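# Fork the loaded pallet into the station seat

## Task

With the fork, place the pallet and the workpieces on it into the station so that it lies flat on the seat, sits between the side guides and is pushed fully and squarely against the back stop. All workpieces must still be upright on the pallet, and the result must hold without the robot supporting anything at the end.

## Robot and tools

Robot: one six-joint arm (Elite, UR-style chain: shoulder pan, shoulder lift, elbow, wrist 1, wrist 2, wrist 3) carrying a passive steel lifting fork. The fork has no motor or sensor. A load stays on it only by gravity, friction and shape. There is no gripper value in any command.

Fork geometry: two flat blades, 240 mm long, 30 mm wide, 8 mm thick, 110 mm apart, pointing along the tool point's -y axis. The load-bearing faces face the tool's -z, so the blades are level when tool +z points straight down. The tool point sits between the tines, halfway along the blades, on the load-bearing plane. Blade noses are 120 mm toward tool -y; the upright back legs are 120 mm toward tool +y. A flat block projects about 9 cm from the last joint's axis toward fork -y and rotates with the fork. If the blades tip nose-down, the load slides off, so keep them level or tilted slightly back. A heavy load makes the tool point sag below its target and tilt; compare the reported pose with what you sent and correct.

Scene frame: origin on the table top directly beneath the arm base, +z up, +y to the left when facing along +x. The base may be slightly tilted. The reported tool point position can be a little wrong, especially when reaching far.

Tool execute_actions, argument "actions": a list holding at most one item, plus optional "pictures" (boolean, whether camera images come back; by default they do).
- Empty list {"actions": []}: no motion, just returns the state.
- Move: {"rows": [[dx, dy, dz, rx, ry, rz], ...], "steps": n}. One arm, so each row is a single list of 6 numbers, each from -1 to 1. Up to 15 rows, steps from 1 to 15 (default 15), each step 1/30 s. Row k is used on step k; if rows run out, the last one is held. Each row is an offset of the tool point's target pose, expressed in the tool point's own axes, measured from the tool pose in the latest result that reported it (before any such result, and for later calls within one reply, from where the robot is when the action begins). Every row is measured from that same reference, not from the row before it. Scale: 1.0 equals 0.6 m for dx, dy, dz and 180 degrees for the rotation; rx, ry, rz form one rotation vector. All-zero rows are not a pause: they pull the arm back to the reference pose.
- Wait: {"steps": n} with no rows, n up to 300; returns after that many steps have passed since the previous result.
A refused call moves nothing.

Motion limits: each step the commanded pose is clipped to within 70 mm and 16 degrees of the measured pose, then solved by damped inverse kinematics, favouring position over orientation. Motion lags commands by about 0.15 s. The elbow cannot fully straighten. After an action ends the arm only continues to the last clipped pose, so big moves need several calls; check the result and send the remainder.

Result lines: tool point position (m) and orientation quaternion wxyz, linear (m/s) and angular (rad/s) velocity, all in the scene frame; a Joint positions line in URDF order; "Hand target" showing where the controller is now heading. "pose unreachable" means the clearance check (which treats the base's mounting block or post as arm) altered or stopped the command. HELD marks steps where the row was partly or wholly not applied. MOTOR HOT warns at 70 °C; at 85 °C an OVER-TEMPERATURE FAULT brakes the arm until cool, possibly minutes. Carrying a load heats motors even while idle, so do not hover with the pallet.

Faults: if a joint's contact torque hits its limit (shoulder pan and lift 303, elbow 138, wrists 51.5 N m, held weight included), or any external force on arm, tool or load reaches 150 N, the arm halts for 10 s, drops the rest of the call and yields to the contact. Avoid ramming the pallet into the guides or back stop; push gently and in small steps.

zoom_image: {"camera": one of "cam_high", "cam_low", "cam_wrist", "region": [x0, y0, x1, y1]} in image pixels, origin top-left, at most 504 by 504. Gives an enlarged view of that camera's latest image. Image sizes: cam_high and cam_low 672x504, cam_wrist 504x504 (fisheye). Calibration is given per camera in OpenCV form; fixed cameras may be off by a couple of degrees and some millimetres.

read_manual: optional "section" (only "licences"); returns licence text, no motion.

finished_scene: {"scene": number of the current scene}. The goal must hold on its own afterwards, so withdraw the fork cleanly before calling it. Ending a reply without any tool call ends everything.

Typical order: look at the cameras, level the fork, slide the blades under the pallet from the correct side, lift slightly, carry it slowly and level to the station, lower it flat between the guides, ease it against the back stop, set it down, then back the fork out along the blades and lower or raise clear. Keep all objects on the table; occasional small external pushes on loose items can happen, so check workpieces stay upright. Drops, slips, slams and hard hits are penalised; smooth, low-effort, quick motion is preferred.

Each tool is called after "Request:" as name(argument=value, ...) on one line, values as JSON.

## Session

Request:
execute_actions(actions=[])

Scene clock: 0.00 s of 6000.00 s.
end_effector_position=(+0.8511, -0.0007, +0.3826) end_effector_quat_wxyz=(-0.197, +0.868, +0.193, -0.414) end_effector_velocity=(-0.000, -0.001, +0.000) end_effector_angular_velocity=(-0.000, -0.002, +0.000)
Joint positions: [ 2.634 -0.357  0.654 -0.595 -1.452  0.136]
Joint velocities: [-0.001 -0.    -0.    -0.001  0.    -0.   ]
Motor temperatures (°C, as the motors report them): [26 26 27 28 34 31]
Hand target: +0.851, -0.001, +0.383; -0.197, +0.868, +0.193, -0.414

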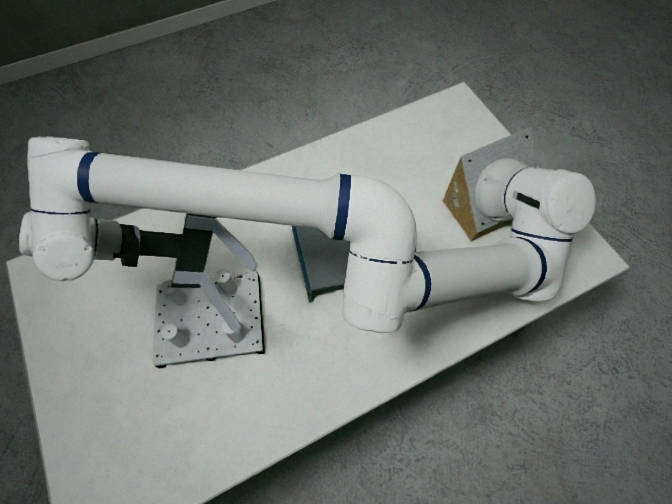

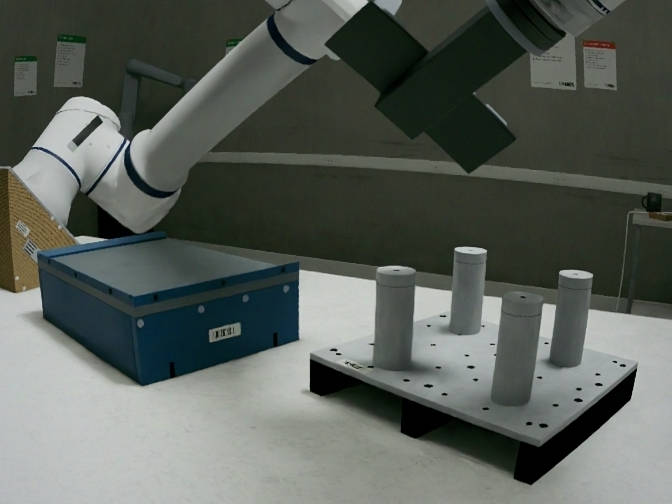

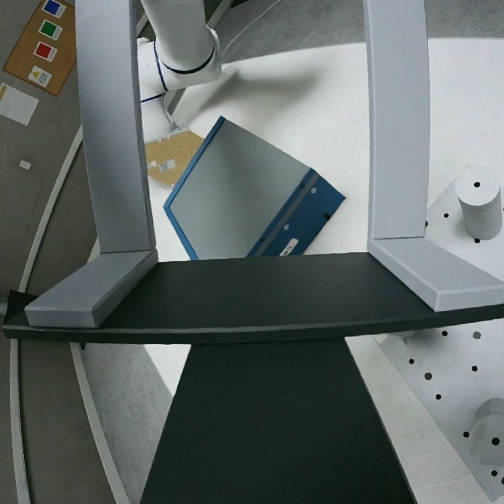

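Request:
zoom_image(camera="cam_high", region=[130, 200, 400, 400])

Request:
zoom_image(camera="cam_low", region=[20, 210, 340, 410])

Request:
zoom_image(camera="cam_low", region=[290, 240, 660, 500])

Region (130, 200, 400, 400) of cam_high's 672x504 image, scaled by 1.867, with more detail than that image has; it fills the top 373 rows of this view, and the rest is white.

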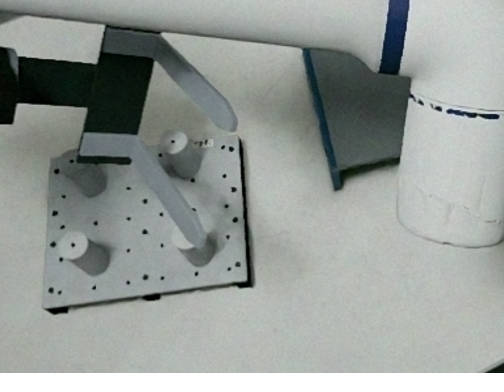

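Region (20, 210, 340, 410) of cam_low's 672x504 image, scaled by 1.575, with more detail than that image has; it fills the top 315 rows of this view, and the rest is white.

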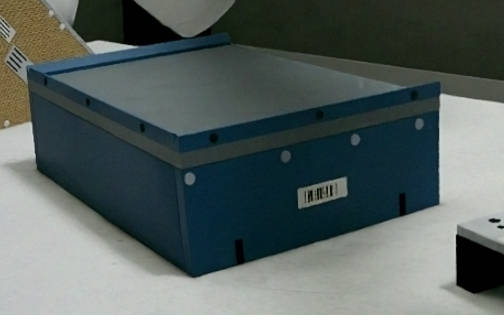

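Region (290, 240, 660, 500) of cam_low's 672x504 image, scaled by 1.362, with more detail than that image has; it fills the top 354 rows of this view, and the rest is white.

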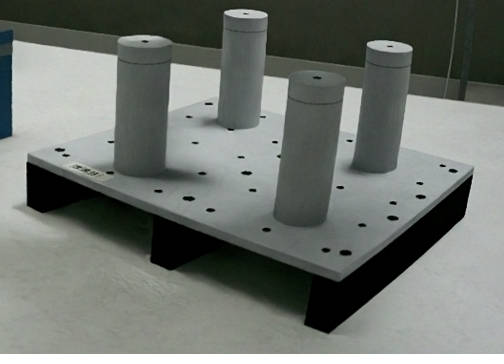

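Request:
execute_actions(actions=[{"rows":[[0,0,0,-0.131,0.275,0.128]]}], pictures=false)

Scene clock: 38.97 s of 6000.00 s.
end_effector_position=(+0.8509, +0.0004, +0.3846) end_effector_quat_wxyz=(-0.069, +0.989, +0.056, -0.116) end_effector_velocity=(-0.007, +0.005, +0.003) end_effector_angular_velocity=(-0.609, -1.261, -0.593)
Joint positions: [ 2.455 -0.732  1.232 -1.243 -1.082  0.479]
Joint velocities: [-0.32  -0.825  1.3   -1.643  0.61   0.917]
Motor temperatures (°C, as the motors report them): [26 26 27 28 34 31]
Hand target: +0.850, +0.002, +0.386; -0.038, +0.998, +0.025, -0.048
Off the commanded pose: 0.002 m, 17 deg; orientation clipped at the last step of the last action.
Steps of this call (steps 1 to 90: nothing new was sent; then 35.47 s passed at rest; steps 91 to 105: all 15 steps of this action). Readings (end_effector_position):
91: (+0.8511, -0.0006, +0.3826)
92: (+0.8515, -0.0004, +0.3807)
94: (+0.8522, -0.0014, +0.3842)
98: (+0.8521, -0.0007, +0.3843)
105: the state above

Request:
execute_actions(actions=[{"rows":[[0,0,0,-0.044,0.074,0.036]],"steps":6}], pictures=false)

Request:
execute_actions(actions=[{"rows":[[0,0,0,0,0,-0.4]]}], pictures=false)

Request:
execute_actions(actions=[{"rows":[[0,0,0,0,0,-0.4]]}], pictures=false)

Request:
execute_actions(actions=[{"rows":[[0,0,0,0,0,-0.4]]}])

Scene clock: 47.03 s of 6000.00 s.
end_effector_position=(+0.8506, +0.0009, +0.3853) end_effector_quat_wxyz=(-0.009, +1.000, +0.005, -0.011) end_effector_velocity=(+0.002, -0.004, -0.009) end_effector_angular_velocity=(-0.173, -0.205, -0.117)
Joint positions: [ 2.406 -0.873  1.453 -1.552 -1.001  0.664]
Joint velocities: [-0.036 -0.147  0.233 -0.379  0.035  0.25 ]
Motor temperatures (°C, as the motors report them): [26 26 27 28 34 31]
Hand target: +0.851, +0.000, +0.385; -0.001, +1.000, -0.000, -0.001
Off the commanded pose: 0.001 m, 2 deg.
Steps of this call (steps 1 to 90: nothing new was sent; then 4.87 s passed at rest; steps 91 to 96: all 6 steps of this action). Readings (end_effector_position):
91: (+0.8497, +0.0020, +0.3862)
92: (+0.8500, +0.0015, +0.3854)
94: (+0.8505, +0.0012, +0.3859)
96: the state above

Scene clock: 47.53 s of 6000.00 s.
end_effector_position=(+0.8520, -0.0010, +0.3849) end_effector_quat_wxyz=(+0.008, +0.915, +0.403, +0.002) end_effector_velocity=(+0.004, +0.003, -0.000) end_effector_angular_velocity=(-0.007, +0.022, +1.799)
Joint positions: [ 2.494 -0.804  1.26  -1.532 -0.95  -0.034]
Joint velocities: [ 0.212  0.058 -0.355  0.174  0.108 -1.576]
Motor temperatures (°C, as the motors report them): [26 26 27 28 34 31]
Hand target: +0.854, -0.002, +0.385; +0.007, +0.872, +0.490, +0.002
Off the commanded pose: 0.002 m, 25 deg; orientation clipped at the last step of the last action.
Steps of this call (steps 1 to 15: all 15 steps of this action). Readings (end_effector_position):
1: (+0.8507, +0.0007, +0.3851)
2: (+0.8503, +0.0006, +0.3852)
4: (+0.8507, -0.0003, +0.3852)
8: (+0.8510, -0.0012, +0.3847)
15: the state above

Scene clock: 48.03 s of 6000.00 s.
end_effector_position=(+0.8546, -0.0012, +0.3848) end_effector_quat_wxyz=(+0.021, +0.641, +0.767, -0.005) end_effector_velocity=(-0.000, +0.005, -0.001) end_effector_angular_velocity=(-0.029, +0.081, +1.789)
Joint positions: [ 2.589 -0.878  1.23  -1.524 -0.917 -0.829]
Joint velocities: [ 0.141 -0.283  0.179  0.035  0.059 -1.646]
Motor temperatures (°C, as the motors report them): [26 26 27 28 34 31]
Hand target: +0.856, -0.000, +0.384; +0.019, +0.563, +0.826, -0.007
Off the commanded pose: 0.003 m, 19 deg; orientation clipped at the last step of the last action.
Steps of this call (steps 1 to 15: all 15 steps of this action). Readings (end_effector_position):
1: (+0.8521, -0.0009, +0.3849)
2: (+0.8525, -0.0015, +0.3846)
4: (+0.8534, -0.0021, +0.3846)
8: (+0.8542, -0.0019, +0.3848)
15: the state above

Scene clock: 48.53 s of 6000.00 s.
end_effector_position=(+0.8562, +0.0008, +0.3839) end_effector_quat_wxyz=(+0.021, +0.241, +0.970, -0.025) end_effector_velocity=(-0.003, +0.009, -0.007) end_effector_angular_velocity=(-0.046, +0.099, +1.745)
Joint positions: [ 2.629 -1.081  1.437 -1.577 -0.92  -1.674]
Joint velocities: [-0.015 -0.442  0.539 -0.087 -0.    -1.766]
Motor temperatures (°C, as the motors report them): [26 26 27 28 34 31]
Hand target: +0.856, +0.002, +0.383; +0.019, +0.148, +0.988, -0.026
Off the commanded pose: 0.003 m, 20 deg; orientation clipped at the last step of the last action.
Steps of this call (steps 1 to 15: all 15 steps of this action). Readings (end_effector_position):
1: (+0.8546, -0.0010, +0.3847)
2: (+0.8551, -0.0009, +0.3846)
4: (+0.8563, -0.0005, +0.3847)
8: (+0.8566, -0.0002, +0.3845)
15: the state above
camera_calibration (this result's frames):
cam_wrist: T_world_to_cam=[[-0.854903, 0.512408, -0.0811128, 0.761592], [0.475228, 0.836201, 0.273727, -0.631755], [0.208086, 0.195463, -0.958381, 0.299635], [0, 0, 0, 1]] pos_world=[0.888965, 0.0794608, 0.521868]

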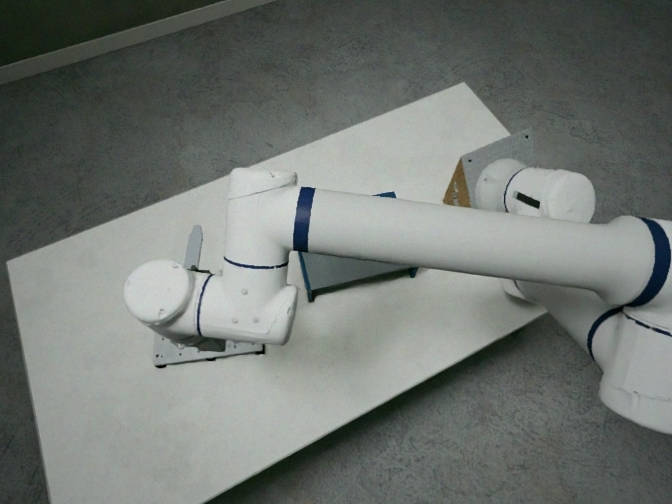

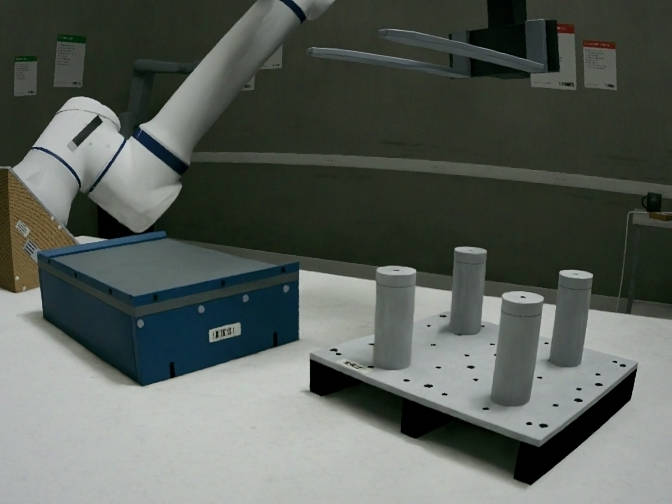

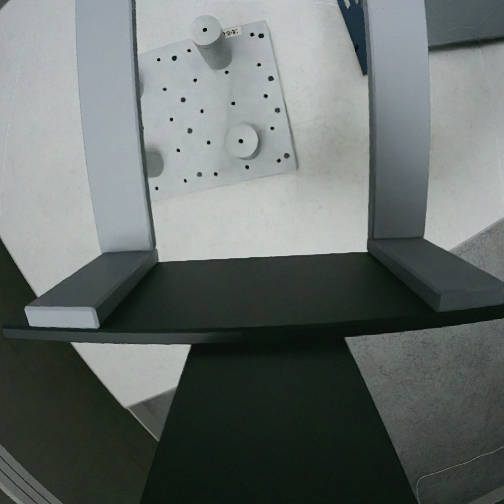

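Request:
execute_actions(actions=[{"rows":[[-0.085,0.477,0.293,-0.0134,0.016,-0.046]]}], pictures=false)

Scene clock: 56.93 s of 6000.00 s.
end_effector_position=(+0.9733, +0.1515, +0.2587) end_effector_quat_wxyz=(-0.001, +0.168, +0.986, +0.001) end_effector_velocity=(+0.254, +0.302, -0.257) end_effector_angular_velocity=(+0.005, -0.001, +0.003)
Joint positions: [ 2.846 -0.979  1.265 -1.611 -0.815 -1.598]
Joint velocities: [ 0.444  0.347 -0.543 -0.209  0.113  0.588]
Motor temperatures (°C, as the motors report them): [26 26 27 28 34 31]
Hand target: +1.000, +0.185, +0.230; -0.001, +0.168, +0.986, +0.002
Off the commanded pose: 0.112 m, 0 deg; position clipped at the last step of the last action.
Steps of this call (steps 1 to 90: nothing new was sent; then 4.90 s passed at rest; steps 91 to 105: all 15 steps of this action). Readings (end_effector_position):
91: (+0.8569, +0.0032, +0.3826)
92: (+0.8648, +0.0133, +0.3747)
94: (+0.8822, +0.0362, +0.3559)
98: (+0.9147, +0.0786, +0.3201)
105: the state above

Request:
execute_actions(actions=[{"rows":[[-0.067,0.145,0.15,0,0,0],[-0.067,0.145,0.15,0,0,0],[-0.067,0.145,0.15,0,0,0],[-0.067,0.145,0.3,0,0,0]]}], pictures=false)

Request:
execute_actions(actions=[{"steps":20}])

Scene clock: 62.67 s of 6000.00 s.
end_effector_position=(+1.0388, +0.2202, +0.0827) end_effector_quat_wxyz=(-0.001, +0.168, +0.986, +0.001) end_effector_velocity=(+0.013, +0.001, -0.041) end_effector_angular_velocity=(-0.011, -0.009, -0.008)
Joint positions: [ 3.021 -0.822  1.173 -1.843 -0.786 -1.358]
Joint velocities: [ 0.032  0.043 -0.016 -0.072 -0.007  0.062]
Motor temperatures (°C, as the motors report them): [26 26 27 28 34 31]
Hand target: +1.040, +0.221, +0.079; -0.001, +0.168, +0.986, +0.001
Off the commanded pose: 0.004 m, 0 deg.
Steps of this call (steps 1 to 90: nothing new was sent; then 2.23 s passed at rest; steps 91 to 105: all 15 steps of this action). Readings (end_effector_position):
91: (+1.0006, +0.1854, +0.2290)
92: (+1.0090, +0.1925, +0.2186)
94: (+1.0207, +0.2073, +0.1906)
98: (+1.0284, +0.2147, +0.1277)
105: the state above

Scene clock: 63.33 s of 6000.00 s.
end_effector_position=(+1.0401, +0.2205, +0.0789) end_effector_quat_wxyz=(-0.001, +0.168, +0.986, +0.001) end_effector_velocity=(-0.000, -0.000, -0.000) end_effector_angular_velocity=(+0.000, +0.000, -0.001)
Joint positions: [ 3.024 -0.818  1.171 -1.85  -0.787 -1.353]
Joint velocities: [-0.     0.     0.001  0.    -0.     0.   ]
Motor temperatures (°C, as the motors report them): [26 26 27 28 34 31]
Hand target: +1.040, +0.221, +0.079; -0.001, +0.168, +0.986, +0.001
Off the commanded pose: 0.000 m, 0 deg.
Steps of this call (steps 1 to 20: nothing new was sent). Readings (end_effector_position):
1: (+1.0392, +0.2203, +0.0815)
2: (+1.0395, +0.2204, +0.0808)
4: (+1.0399, +0.2205, +0.0799)
8: (+1.0401, +0.2205, +0.0792)
20: the state above
camera_calibration (this result's frames):
cam_wrist: T_world_to_cam=[[-0.923722, 0.382265, -0.0247318, 0.877335], [0.356383, 0.881265, 0.310424, -0.708678], [0.14046, 0.277932, -0.950276, -0.0223478], [0, 0, 0, 1]] pos_world=[1.06611, 0.29537, 0.220452]

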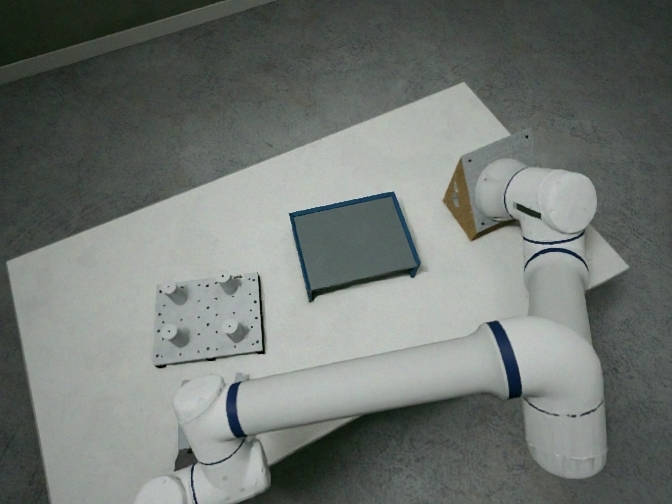

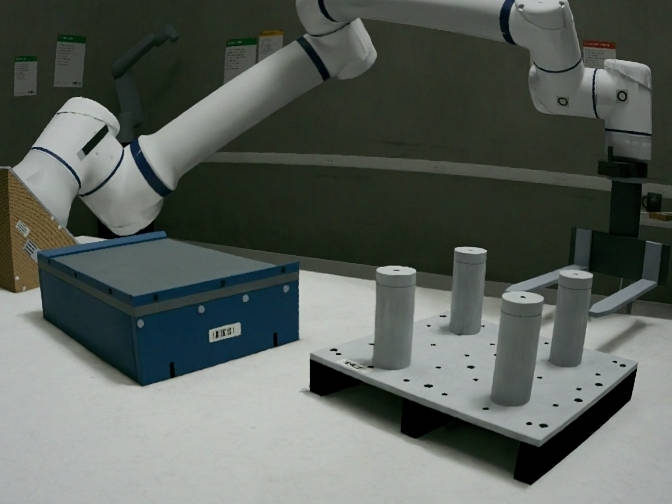

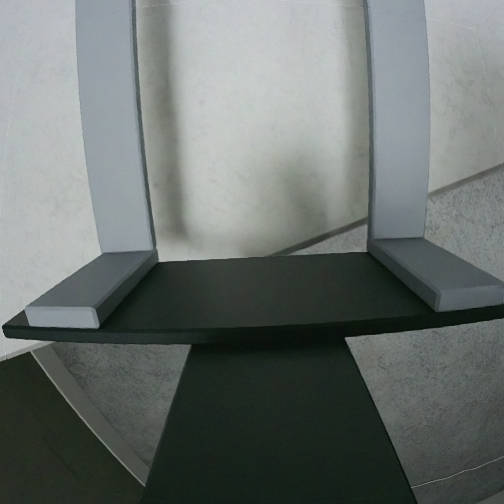

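Lower to z≈0.03 and inspect.

Request:
execute_actions(actions=[{"rows":[[0,0,0.04,0,0,0],[0,0,0.04,0,0,0],[0,0,0.06,0,0,0],[0,0,0.08,0,0,0]]}])

Request:
zoom_image(camera="cam_high", region=[130, 260, 330, 420])

Request:
zoom_image(camera="cam_low", region=[430, 220, 672, 420])

Scene clock: 68.50 s of 6000.00 s.
end_effector_position=(+1.0401, +0.2206, +0.0315) end_effector_quat_wxyz=(-0.001, +0.168, +0.986, +0.001) end_effector_velocity=(-0.000, +0.000, -0.007) end_effector_angular_velocity=(-0.000, +0.000, +0.000)
Joint positions: [ 3.055 -0.789  1.188 -1.927 -0.785 -1.309]
Joint velocities: [ 0.005  0.004  0.002 -0.01  -0.     0.006]
Motor temperatures (°C, as the motors report them): [26 26 27 28 34 31]
Hand target: +1.040, +0.221, +0.031; -0.001, +0.168, +0.986, +0.001
Off the commanded pose: 0.001 m, 0 deg.
Steps of this call (steps 1 to 90: nothing new was sent; then 1.67 s passed at rest; steps 91 to 105: all 15 steps of this action). Readings (end_effector_position):
91: (+1.0402, +0.2206, +0.0785)
92: (+1.0410, +0.2209, +0.0738)
94: (+1.0394, +0.2203, +0.0591)
98: (+1.0395, +0.2205, +0.0371)
105: the state above
camera_calibration (this result's frames):
cam_wrist: T_world_to_cam=[[-0.923736, 0.38223, -0.0247426, 0.876155], [0.356356, 0.881297, 0.310363, -0.694002], [0.140435, 0.277876, -0.950296, -0.0674497], [0, 0, 0, 1]] pos_world=[1.06612, 0.295472, 0.172974]

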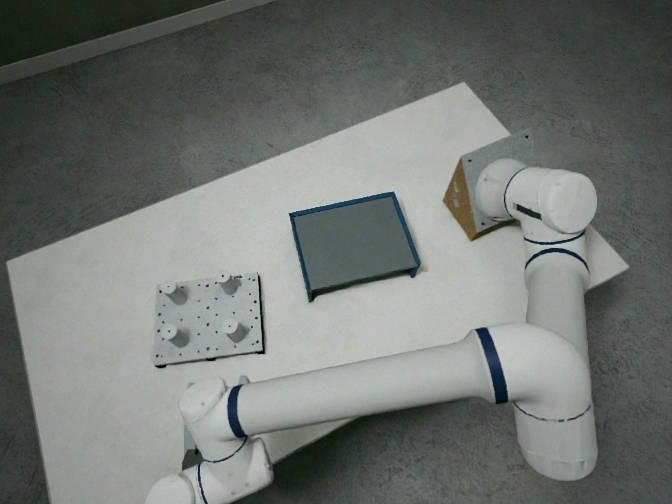

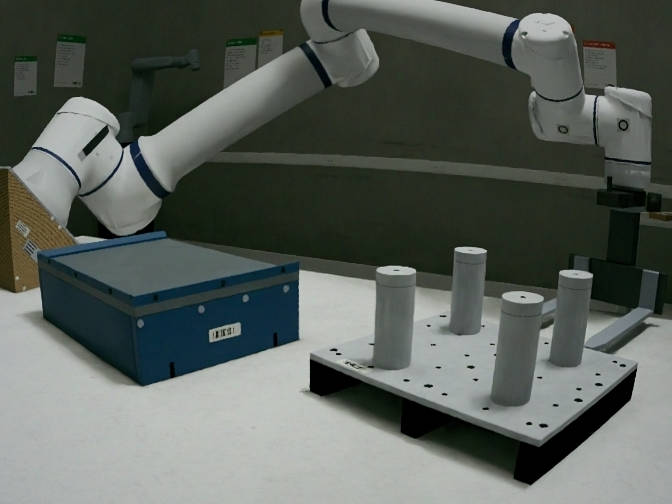

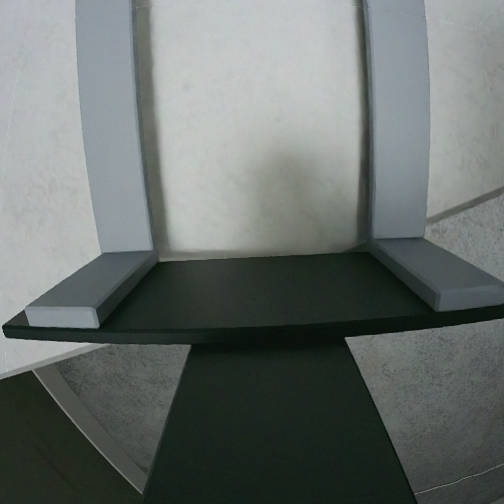

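Region (130, 260, 330, 420) of cam_high's 672x504 image, scaled by 2.520, with more detail than that image has; it fills the top 403 rows of this view, and the rest is white.

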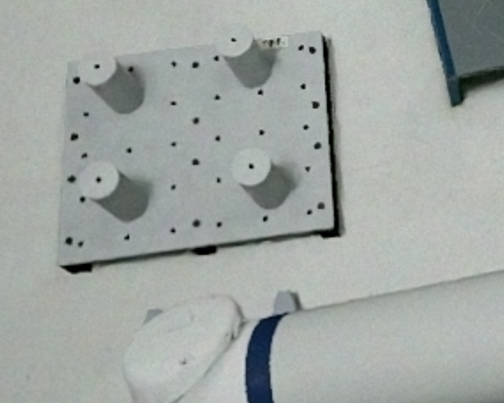

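Region (430, 220, 672, 420) of cam_low's 672x504 image, scaled by 2.083, with more detail than that image has; it fills the top 417 rows of this view, and the rest is white.

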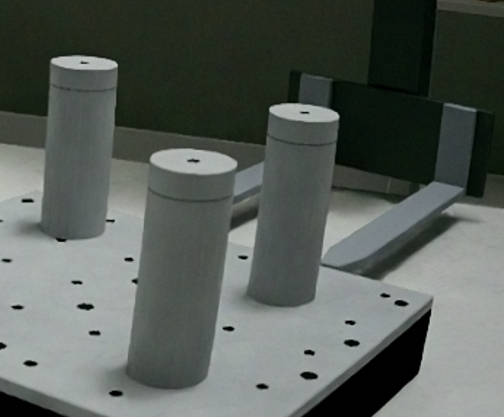

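Request:
execute_actions(actions=[{"rows":[[-0.028,0,0,0,0,0],[-0.028,0,0,0,0,0],[-0.028,0,0,0,0,0],[-0.028,-0.02,0,0,0,0],[-0.028,-0.04,0,0,0,0],[-0.028,-0.06,0,0,0,0],[-0.028,-0.075,0,0,0,0]]}])

Request:
zoom_image(camera="cam_high", region=[130, 260, 330, 420])

Scene clock: 78.20 s of 6000.00 s.
end_effector_position=(+1.0414, +0.1740, +0.0313) end_effector_quat_wxyz=(-0.001, +0.168, +0.986, +0.001) end_effector_velocity=(-0.003, -0.014, +0.001) end_effector_angular_velocity=(+0.000, -0.003, +0.003)
Joint positions: [ 3.025 -0.77   1.21  -1.937 -0.787 -1.351]
Joint velocities: [-0.01  -0.002  0.02  -0.012 -0.    -0.015]
Motor temperatures (°C, as the motors report them): [26 26 27 28 34 31]
Hand target: +1.041, +0.173, +0.031; -0.001, +0.168, +0.986, +0.001
Off the commanded pose: 0.001 m, 0 deg.
Steps of this call (steps 1 to 90: nothing new was sent; then 6.20 s passed at rest; steps 91 to 105: all 15 steps of this action). Readings (end_effector_position):
91: (+1.0404, +0.2205, +0.0308)
92: (+1.0441, +0.2196, +0.0308)
94: (+1.0503, +0.2165, +0.0311)
98: (+1.0457, +0.1907, +0.0308)
105: the state above
camera_calibration (this result's frames):
cam_wrist: T_world_to_cam=[[-0.923713, 0.382296, -0.0245629, 0.895114], [0.356454, 0.881222, 0.310465, -0.653406], [0.140335, 0.278025, -0.950268, -0.0547755], [0, 0, 0, 1]] pos_world=[1.06742, 0.248827, 0.172795]

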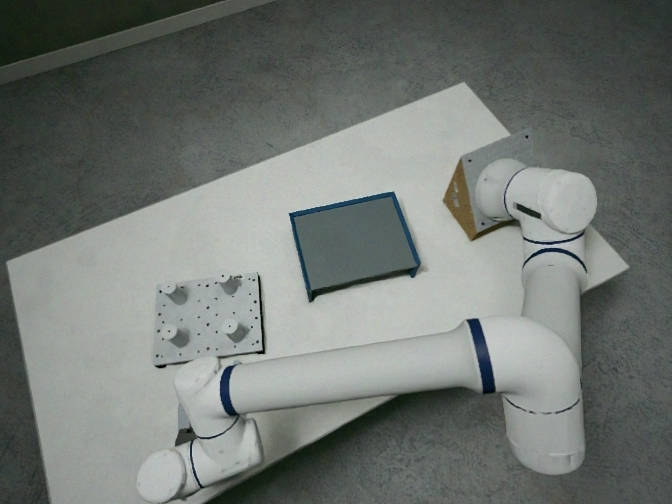

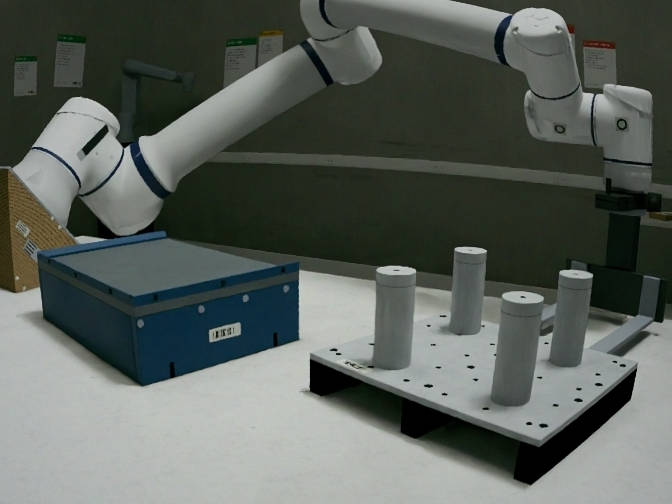

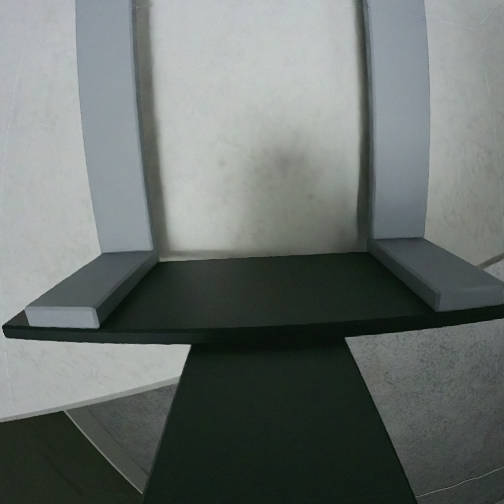

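Region (130, 260, 330, 420) of cam_high's 672x504 image, scaled by 2.520, with more detail than that image has; it fills the top 403 rows of this view, and the rest is white.

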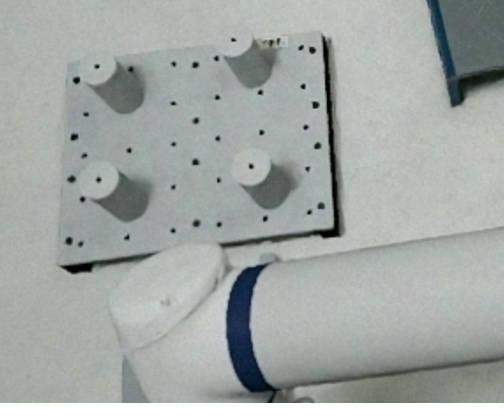

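Request:
execute_actions(actions=[{"rows":[[0,0,0.006,0,0,0],[0,-0.01,0.006,0,0,0],[0,-0.025,0.006,0,0,0],[0,-0.04,0.006,0,0,0],[0,-0.055,0.006,0,0,0],[0,-0.07,0.006,0,0,0],[0,-0.085,0.006,0,0,0],[0,-0.1,0.006,0,0,0],[0,-0.115,0.006,0,0,0],[0,-0.13,0.006,0,0,0],[0,-0.145,0.006,0,0,0],[0,-0.16,0.006,0,0,0]]}])

Scene clock: 84.40 s of 6000.00 s.
end_effector_position=(+1.0123, +0.0924, +0.0274) end_effector_quat_wxyz=(-0.001, +0.169, +0.986, +0.001) end_effector_velocity=(-0.022, -0.088, +0.004) end_effector_angular_velocity=(+0.005, -0.020, +0.026)
Joint positions: [ 2.97  -0.772  1.322 -1.992 -0.792 -1.428]
Joint velocities: [-0.067  0.     0.11  -0.071  0.    -0.101]
Motor temperatures (°C, as the motors report them): [26 26 27 28 34 31]
Hand target: +1.009, +0.084, +0.027; -0.001, +0.168, +0.986, +0.001
Off the commanded pose: 0.009 m, 0 deg.
Steps of this call (steps 1 to 90: nothing new was sent; then 2.70 s passed at rest; steps 91 to 105: all 15 steps of this action). Readings (end_effector_position):
91: (+1.0411, +0.1727, +0.0313)
92: (+1.0412, +0.1728, +0.0309)
94: (+1.0396, +0.1688, +0.0291)
98: (+1.0302, +0.1426, +0.0276)
105: the state above
camera_calibration (this result's frames):
cam_wrist: T_world_to_cam=[[-0.92331, 0.38332, -0.0237662, 0.898803], [0.357689, 0.880805, 0.310226, -0.57115], [0.13985, 0.277934, -0.950366, -0.031153], [0, 0, 0, 1]] pos_world=[1.03852, 0.167201, 0.16894]

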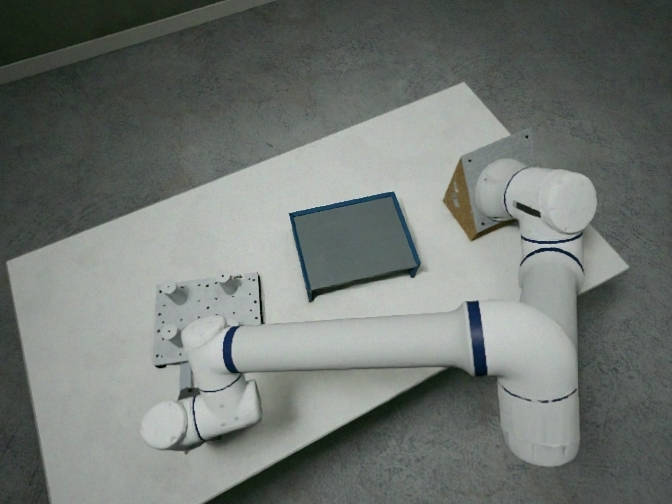

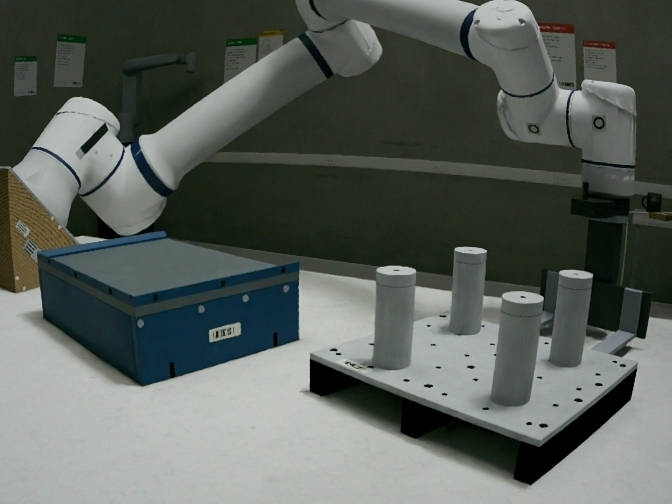

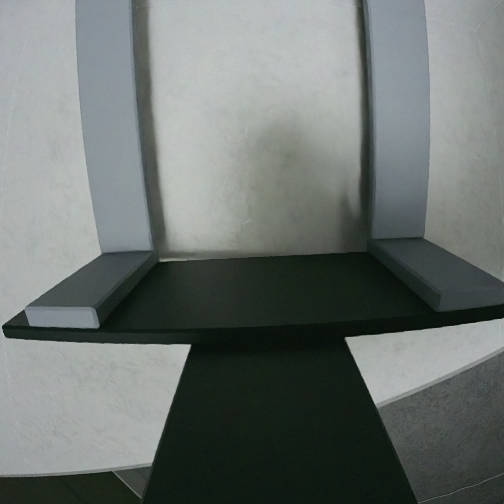

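Request:
execute_actions(actions=[{"rows":[[0,-0.03,0,0,0,0],[0,-0.05,0,0,0,0],[0,-0.07,0,0,0,0],[0,-0.09,0,0,0,0],[0,-0.11,0,0,0,0],[0,-0.13,0,0,0,0],[0,-0.15,0,0,0,0],[0,-0.17,0,0,0,0],[0,-0.19,0,0,0,0],[0,-0.21,0,0,0,0],[0,-0.23,0,0,0,0],[0,-0.24,0,0,0,0]]}], pictures=false)

Request:
execute_actions(actions=[{"steps":15}])

Scene clock: 92.37 s of 6000.00 s.
end_effector_position=(+0.9673, -0.0329, +0.0269) end_effector_quat_wxyz=(-0.001, +0.169, +0.986, +0.001) end_effector_velocity=(-0.025, -0.105, +0.005) end_effector_angular_velocity=(+0.001, -0.017, +0.026)
Joint positions: [ 2.877 -0.751  1.451 -2.053 -0.808 -1.555]
Joint velocities: [-0.083  0.032  0.08  -0.056 -0.012 -0.123]
Motor temperatures (°C, as the motors report them): [26 26 27 28 34 31]
Hand target: +0.964, -0.043, +0.027; -0.001, +0.169, +0.986, +0.001
Off the commanded pose: 0.011 m, 0 deg.
Steps of this call (steps 1 to 90: nothing new was sent; then 4.47 s passed at rest; steps 91 to 105: all 15 steps of this action). Readings (end_effector_position):
91: (+1.0094, +0.0835, +0.0274)
92: (+1.0088, +0.0816, +0.0275)
94: (+1.0041, +0.0692, +0.0274)
98: (+0.9902, +0.0314, +0.0271)
105: the state above

Scene clock: 92.87 s of 6000.00 s.
end_effector_position=(+0.9643, -0.0430, +0.0271) end_effector_quat_wxyz=(-0.001, +0.169, +0.986, +0.001) end_effector_velocity=(-0.001, -0.001, -0.001) end_effector_angular_velocity=(+0.000, +0.000, -0.000)
Joint positions: [ 2.869 -0.748  1.459 -2.057 -0.81  -1.566]
Joint velocities: [-0.     0.     0.002 -0.001  0.    -0.   ]
Motor temperatures (°C, as the motors report them): [26 26 27 28 34 31]
Hand target: +0.964, -0.043, +0.027; -0.001, +0.169, +0.986, +0.001
Off the commanded pose: 0.000 m, 0 deg.
Steps of this call (steps 1 to 15: nothing new was sent). Readings (end_effector_position):
1: (+0.9666, -0.0359, +0.0271)
2: (+0.9659, -0.0381, +0.0271)
4: (+0.9650, -0.0406, +0.0271)
8: (+0.9645, -0.0424, +0.0271)
15: the state above
camera_calibration (this result's frames):
cam_wrist: T_world_to_cam=[[-0.923272, 0.383423, -0.0235836, 0.906329], [0.357794, 0.880657, 0.310527, -0.434727], [0.139832, 0.278263, -0.950272, 0.0128935], [0, 0, 0, 1]] pos_world=[0.990527, 0.0317498, 0.168621]

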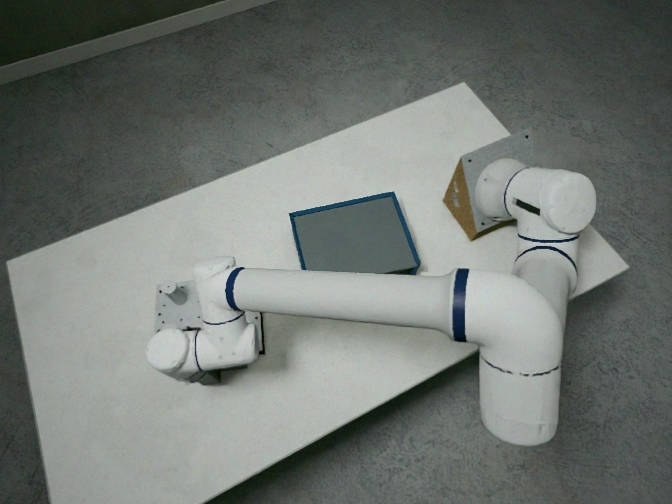

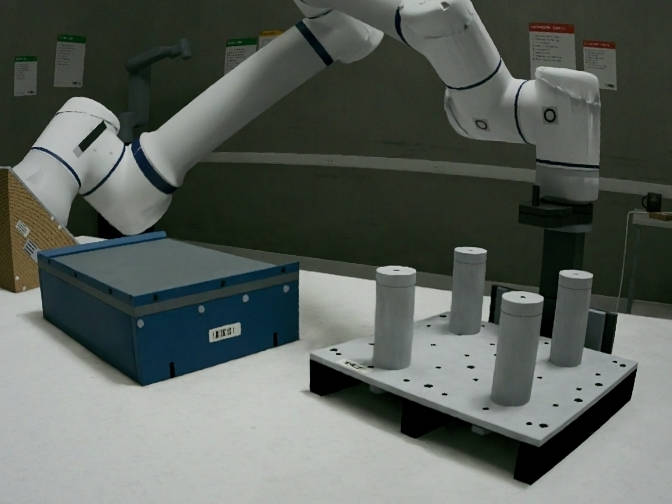

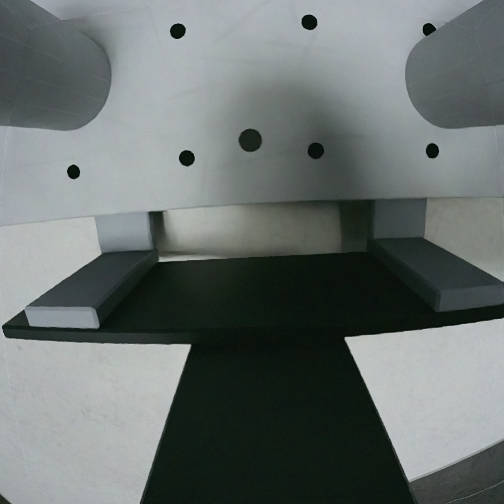

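Request:
execute_actions(actions=[{"rows":[[0,-0.01,0,0,0,0],[0,-0.02,0,0,0,0],[0,-0.027,0,0,0,0],[0,-0.027,0,0,0,0],[0,-0.027,0,0,0,0],[0,-0.027,-0.004,0,0,0],[0,-0.027,-0.008,0,0,0],[0,-0.027,-0.012,0,0,0],[0,-0.027,-0.016,0,0,0],[0,-0.027,-0.02,0,0,0],[0,-0.027,-0.024,0,0,0],[0,-0.027,-0.028,0,0,0],[0,-0.027,-0.032,0,0,0],[0,-0.027,-0.036,0,0,0],[0,-0.027,-0.04,0,0,0]]}], pictures=false)

Request:
execute_actions(actions=[{"rows":[[0,0,-0.02,0,0,0],[0,0,-0.026,0,0,0],[0,0,-0.032,0,0,0],[0,0,-0.038,0,0,0],[0,0,-0.044,0,0,0],[0,0,-0.05,0,0,0],[0,0,-0.056,0,0,0],[0,0,-0.062,0,0,0],[0,0,-0.068,0,0,0],[0,0,-0.074,0,0,0],[0,0,-0.08,0,0,0]]}], pictures=false)

Request:
execute_actions(actions=[{"steps":15}])

Scene clock: 109.30 s of 6000.00 s.
end_effector_position=(+0.9588, -0.0582, +0.0431) end_effector_quat_wxyz=(-0.001, +0.169, +0.986, +0.001) end_effector_velocity=(-0.009, +0.002, +0.053) end_effector_angular_velocity=(+0.017, +0.017, -0.008)
Joint positions: [ 2.846 -0.755  1.467 -2.037 -0.815 -1.597]
Joint velocities: [-0.04  -0.045 -0.01   0.122  0.    -0.067]
Motor temperatures (°C, as the motors report them): [26 26 27 28 34 31]
Hand target: +0.959, -0.058, +0.051; -0.001, +0.169, +0.986, +0.001
Off the commanded pose: 0.008 m, 0 deg.
Steps of this call (steps 1 to 90: nothing new was sent; then 12.93 s passed at rest; steps 91 to 105: all 15 steps of this action). Readings (end_effector_position):
91: (+0.9642, -0.0431, +0.0271)
92: (+0.9639, -0.0444, +0.0271)
94: (+0.9614, -0.0508, +0.0270)
98: (+0.9594, -0.0569, +0.0287)
105: the state above

Scene clock: 109.80 s of 6000.00 s.
end_effector_position=(+0.9589, -0.0582, +0.0886) end_effector_quat_wxyz=(-0.001, +0.169, +0.986, +0.001) end_effector_velocity=(-0.007, -0.002, +0.022) end_effector_angular_velocity=(+0.005, +0.013, -0.010)
Joint positions: [ 2.815 -0.787  1.451 -1.961 -0.823 -1.638]
Joint velocities: [-0.018 -0.016 -0.007  0.059 -0.005 -0.027]
Motor temperatures (°C, as the motors report them): [26 26 27 28 34 31]
Hand target: +0.959, -0.058, +0.091; -0.001, +0.169, +0.986, +0.001
Off the commanded pose: 0.003 m, 0 deg.
Steps of this call (steps 1 to 15: all 15 steps of this action). Readings (end_effector_position):
1: (+0.9584, -0.0581, +0.0450)
2: (+0.9582, -0.0582, +0.0477)
4: (+0.9589, -0.0582, +0.0548)
8: (+0.9588, -0.0582, +0.0687)
15: the state above

Scene clock: 110.30 s of 6000.00 s.
end_effector_position=(+0.9589, -0.0582, +0.0911) end_effector_quat_wxyz=(-0.001, +0.169, +0.986, +0.001) end_effector_velocity=(-0.001, +0.000, -0.001) end_effector_angular_velocity=(+0.001, +0.002, -0.000)
Joint positions: [ 2.814 -0.789  1.45  -1.956 -0.823 -1.64 ]
Joint velocities: [ 0.001 -0.     0.001  0.001  0.    -0.   ]
Motor temperatures (°C, as the motors report them): [26 26 27 28 34 31]
Hand target: +0.959, -0.058, +0.091; -0.001, +0.169, +0.986, +0.001
Off the commanded pose: 0.000 m, 0 deg.
Steps of this call (steps 1 to 15: nothing new was sent). Readings (end_effector_position):
1: (+0.9587, -0.0583, +0.0892)
2: (+0.9587, -0.0583, +0.0897)
4: (+0.9589, -0.0582, +0.0905)
8: (+0.9588, -0.0582, +0.0909)
15: the state above
camera_calibration (this result's frames):
cam_wrist: T_world_to_cam=[[-0.923256, 0.383468, -0.023463, 0.908669], [0.357816, 0.880519, 0.310892, -0.439274], [0.139877, 0.278638, -0.950156, 0.0786819], [0, 0, 0, 1]] pos_world=[0.985108, 0.01642, 0.232647]

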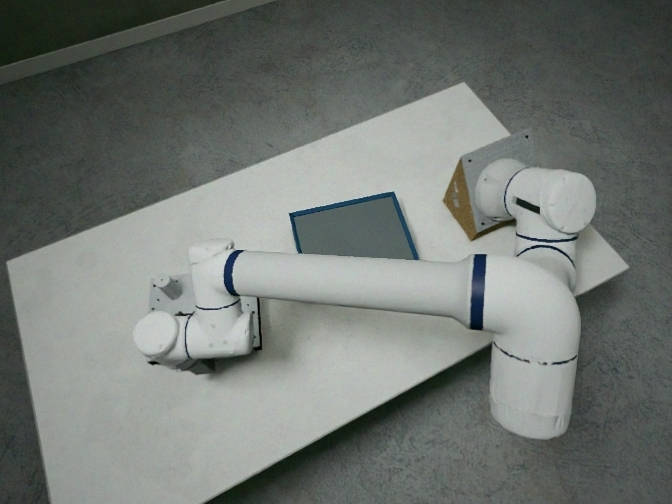

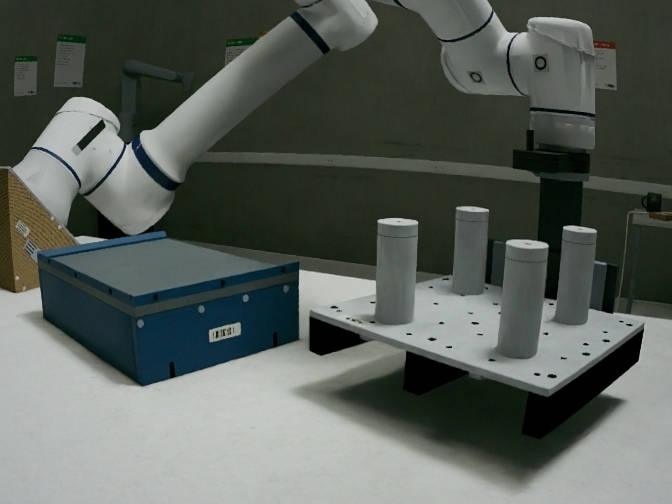

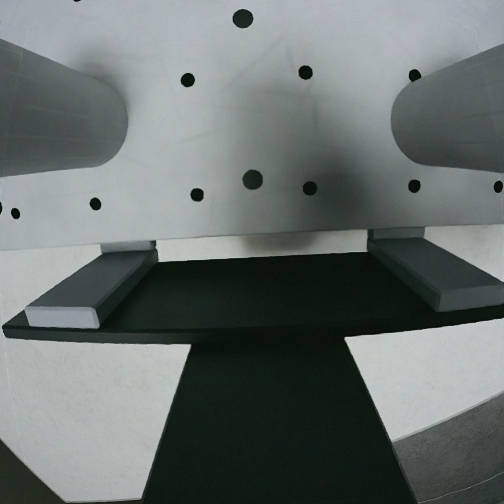

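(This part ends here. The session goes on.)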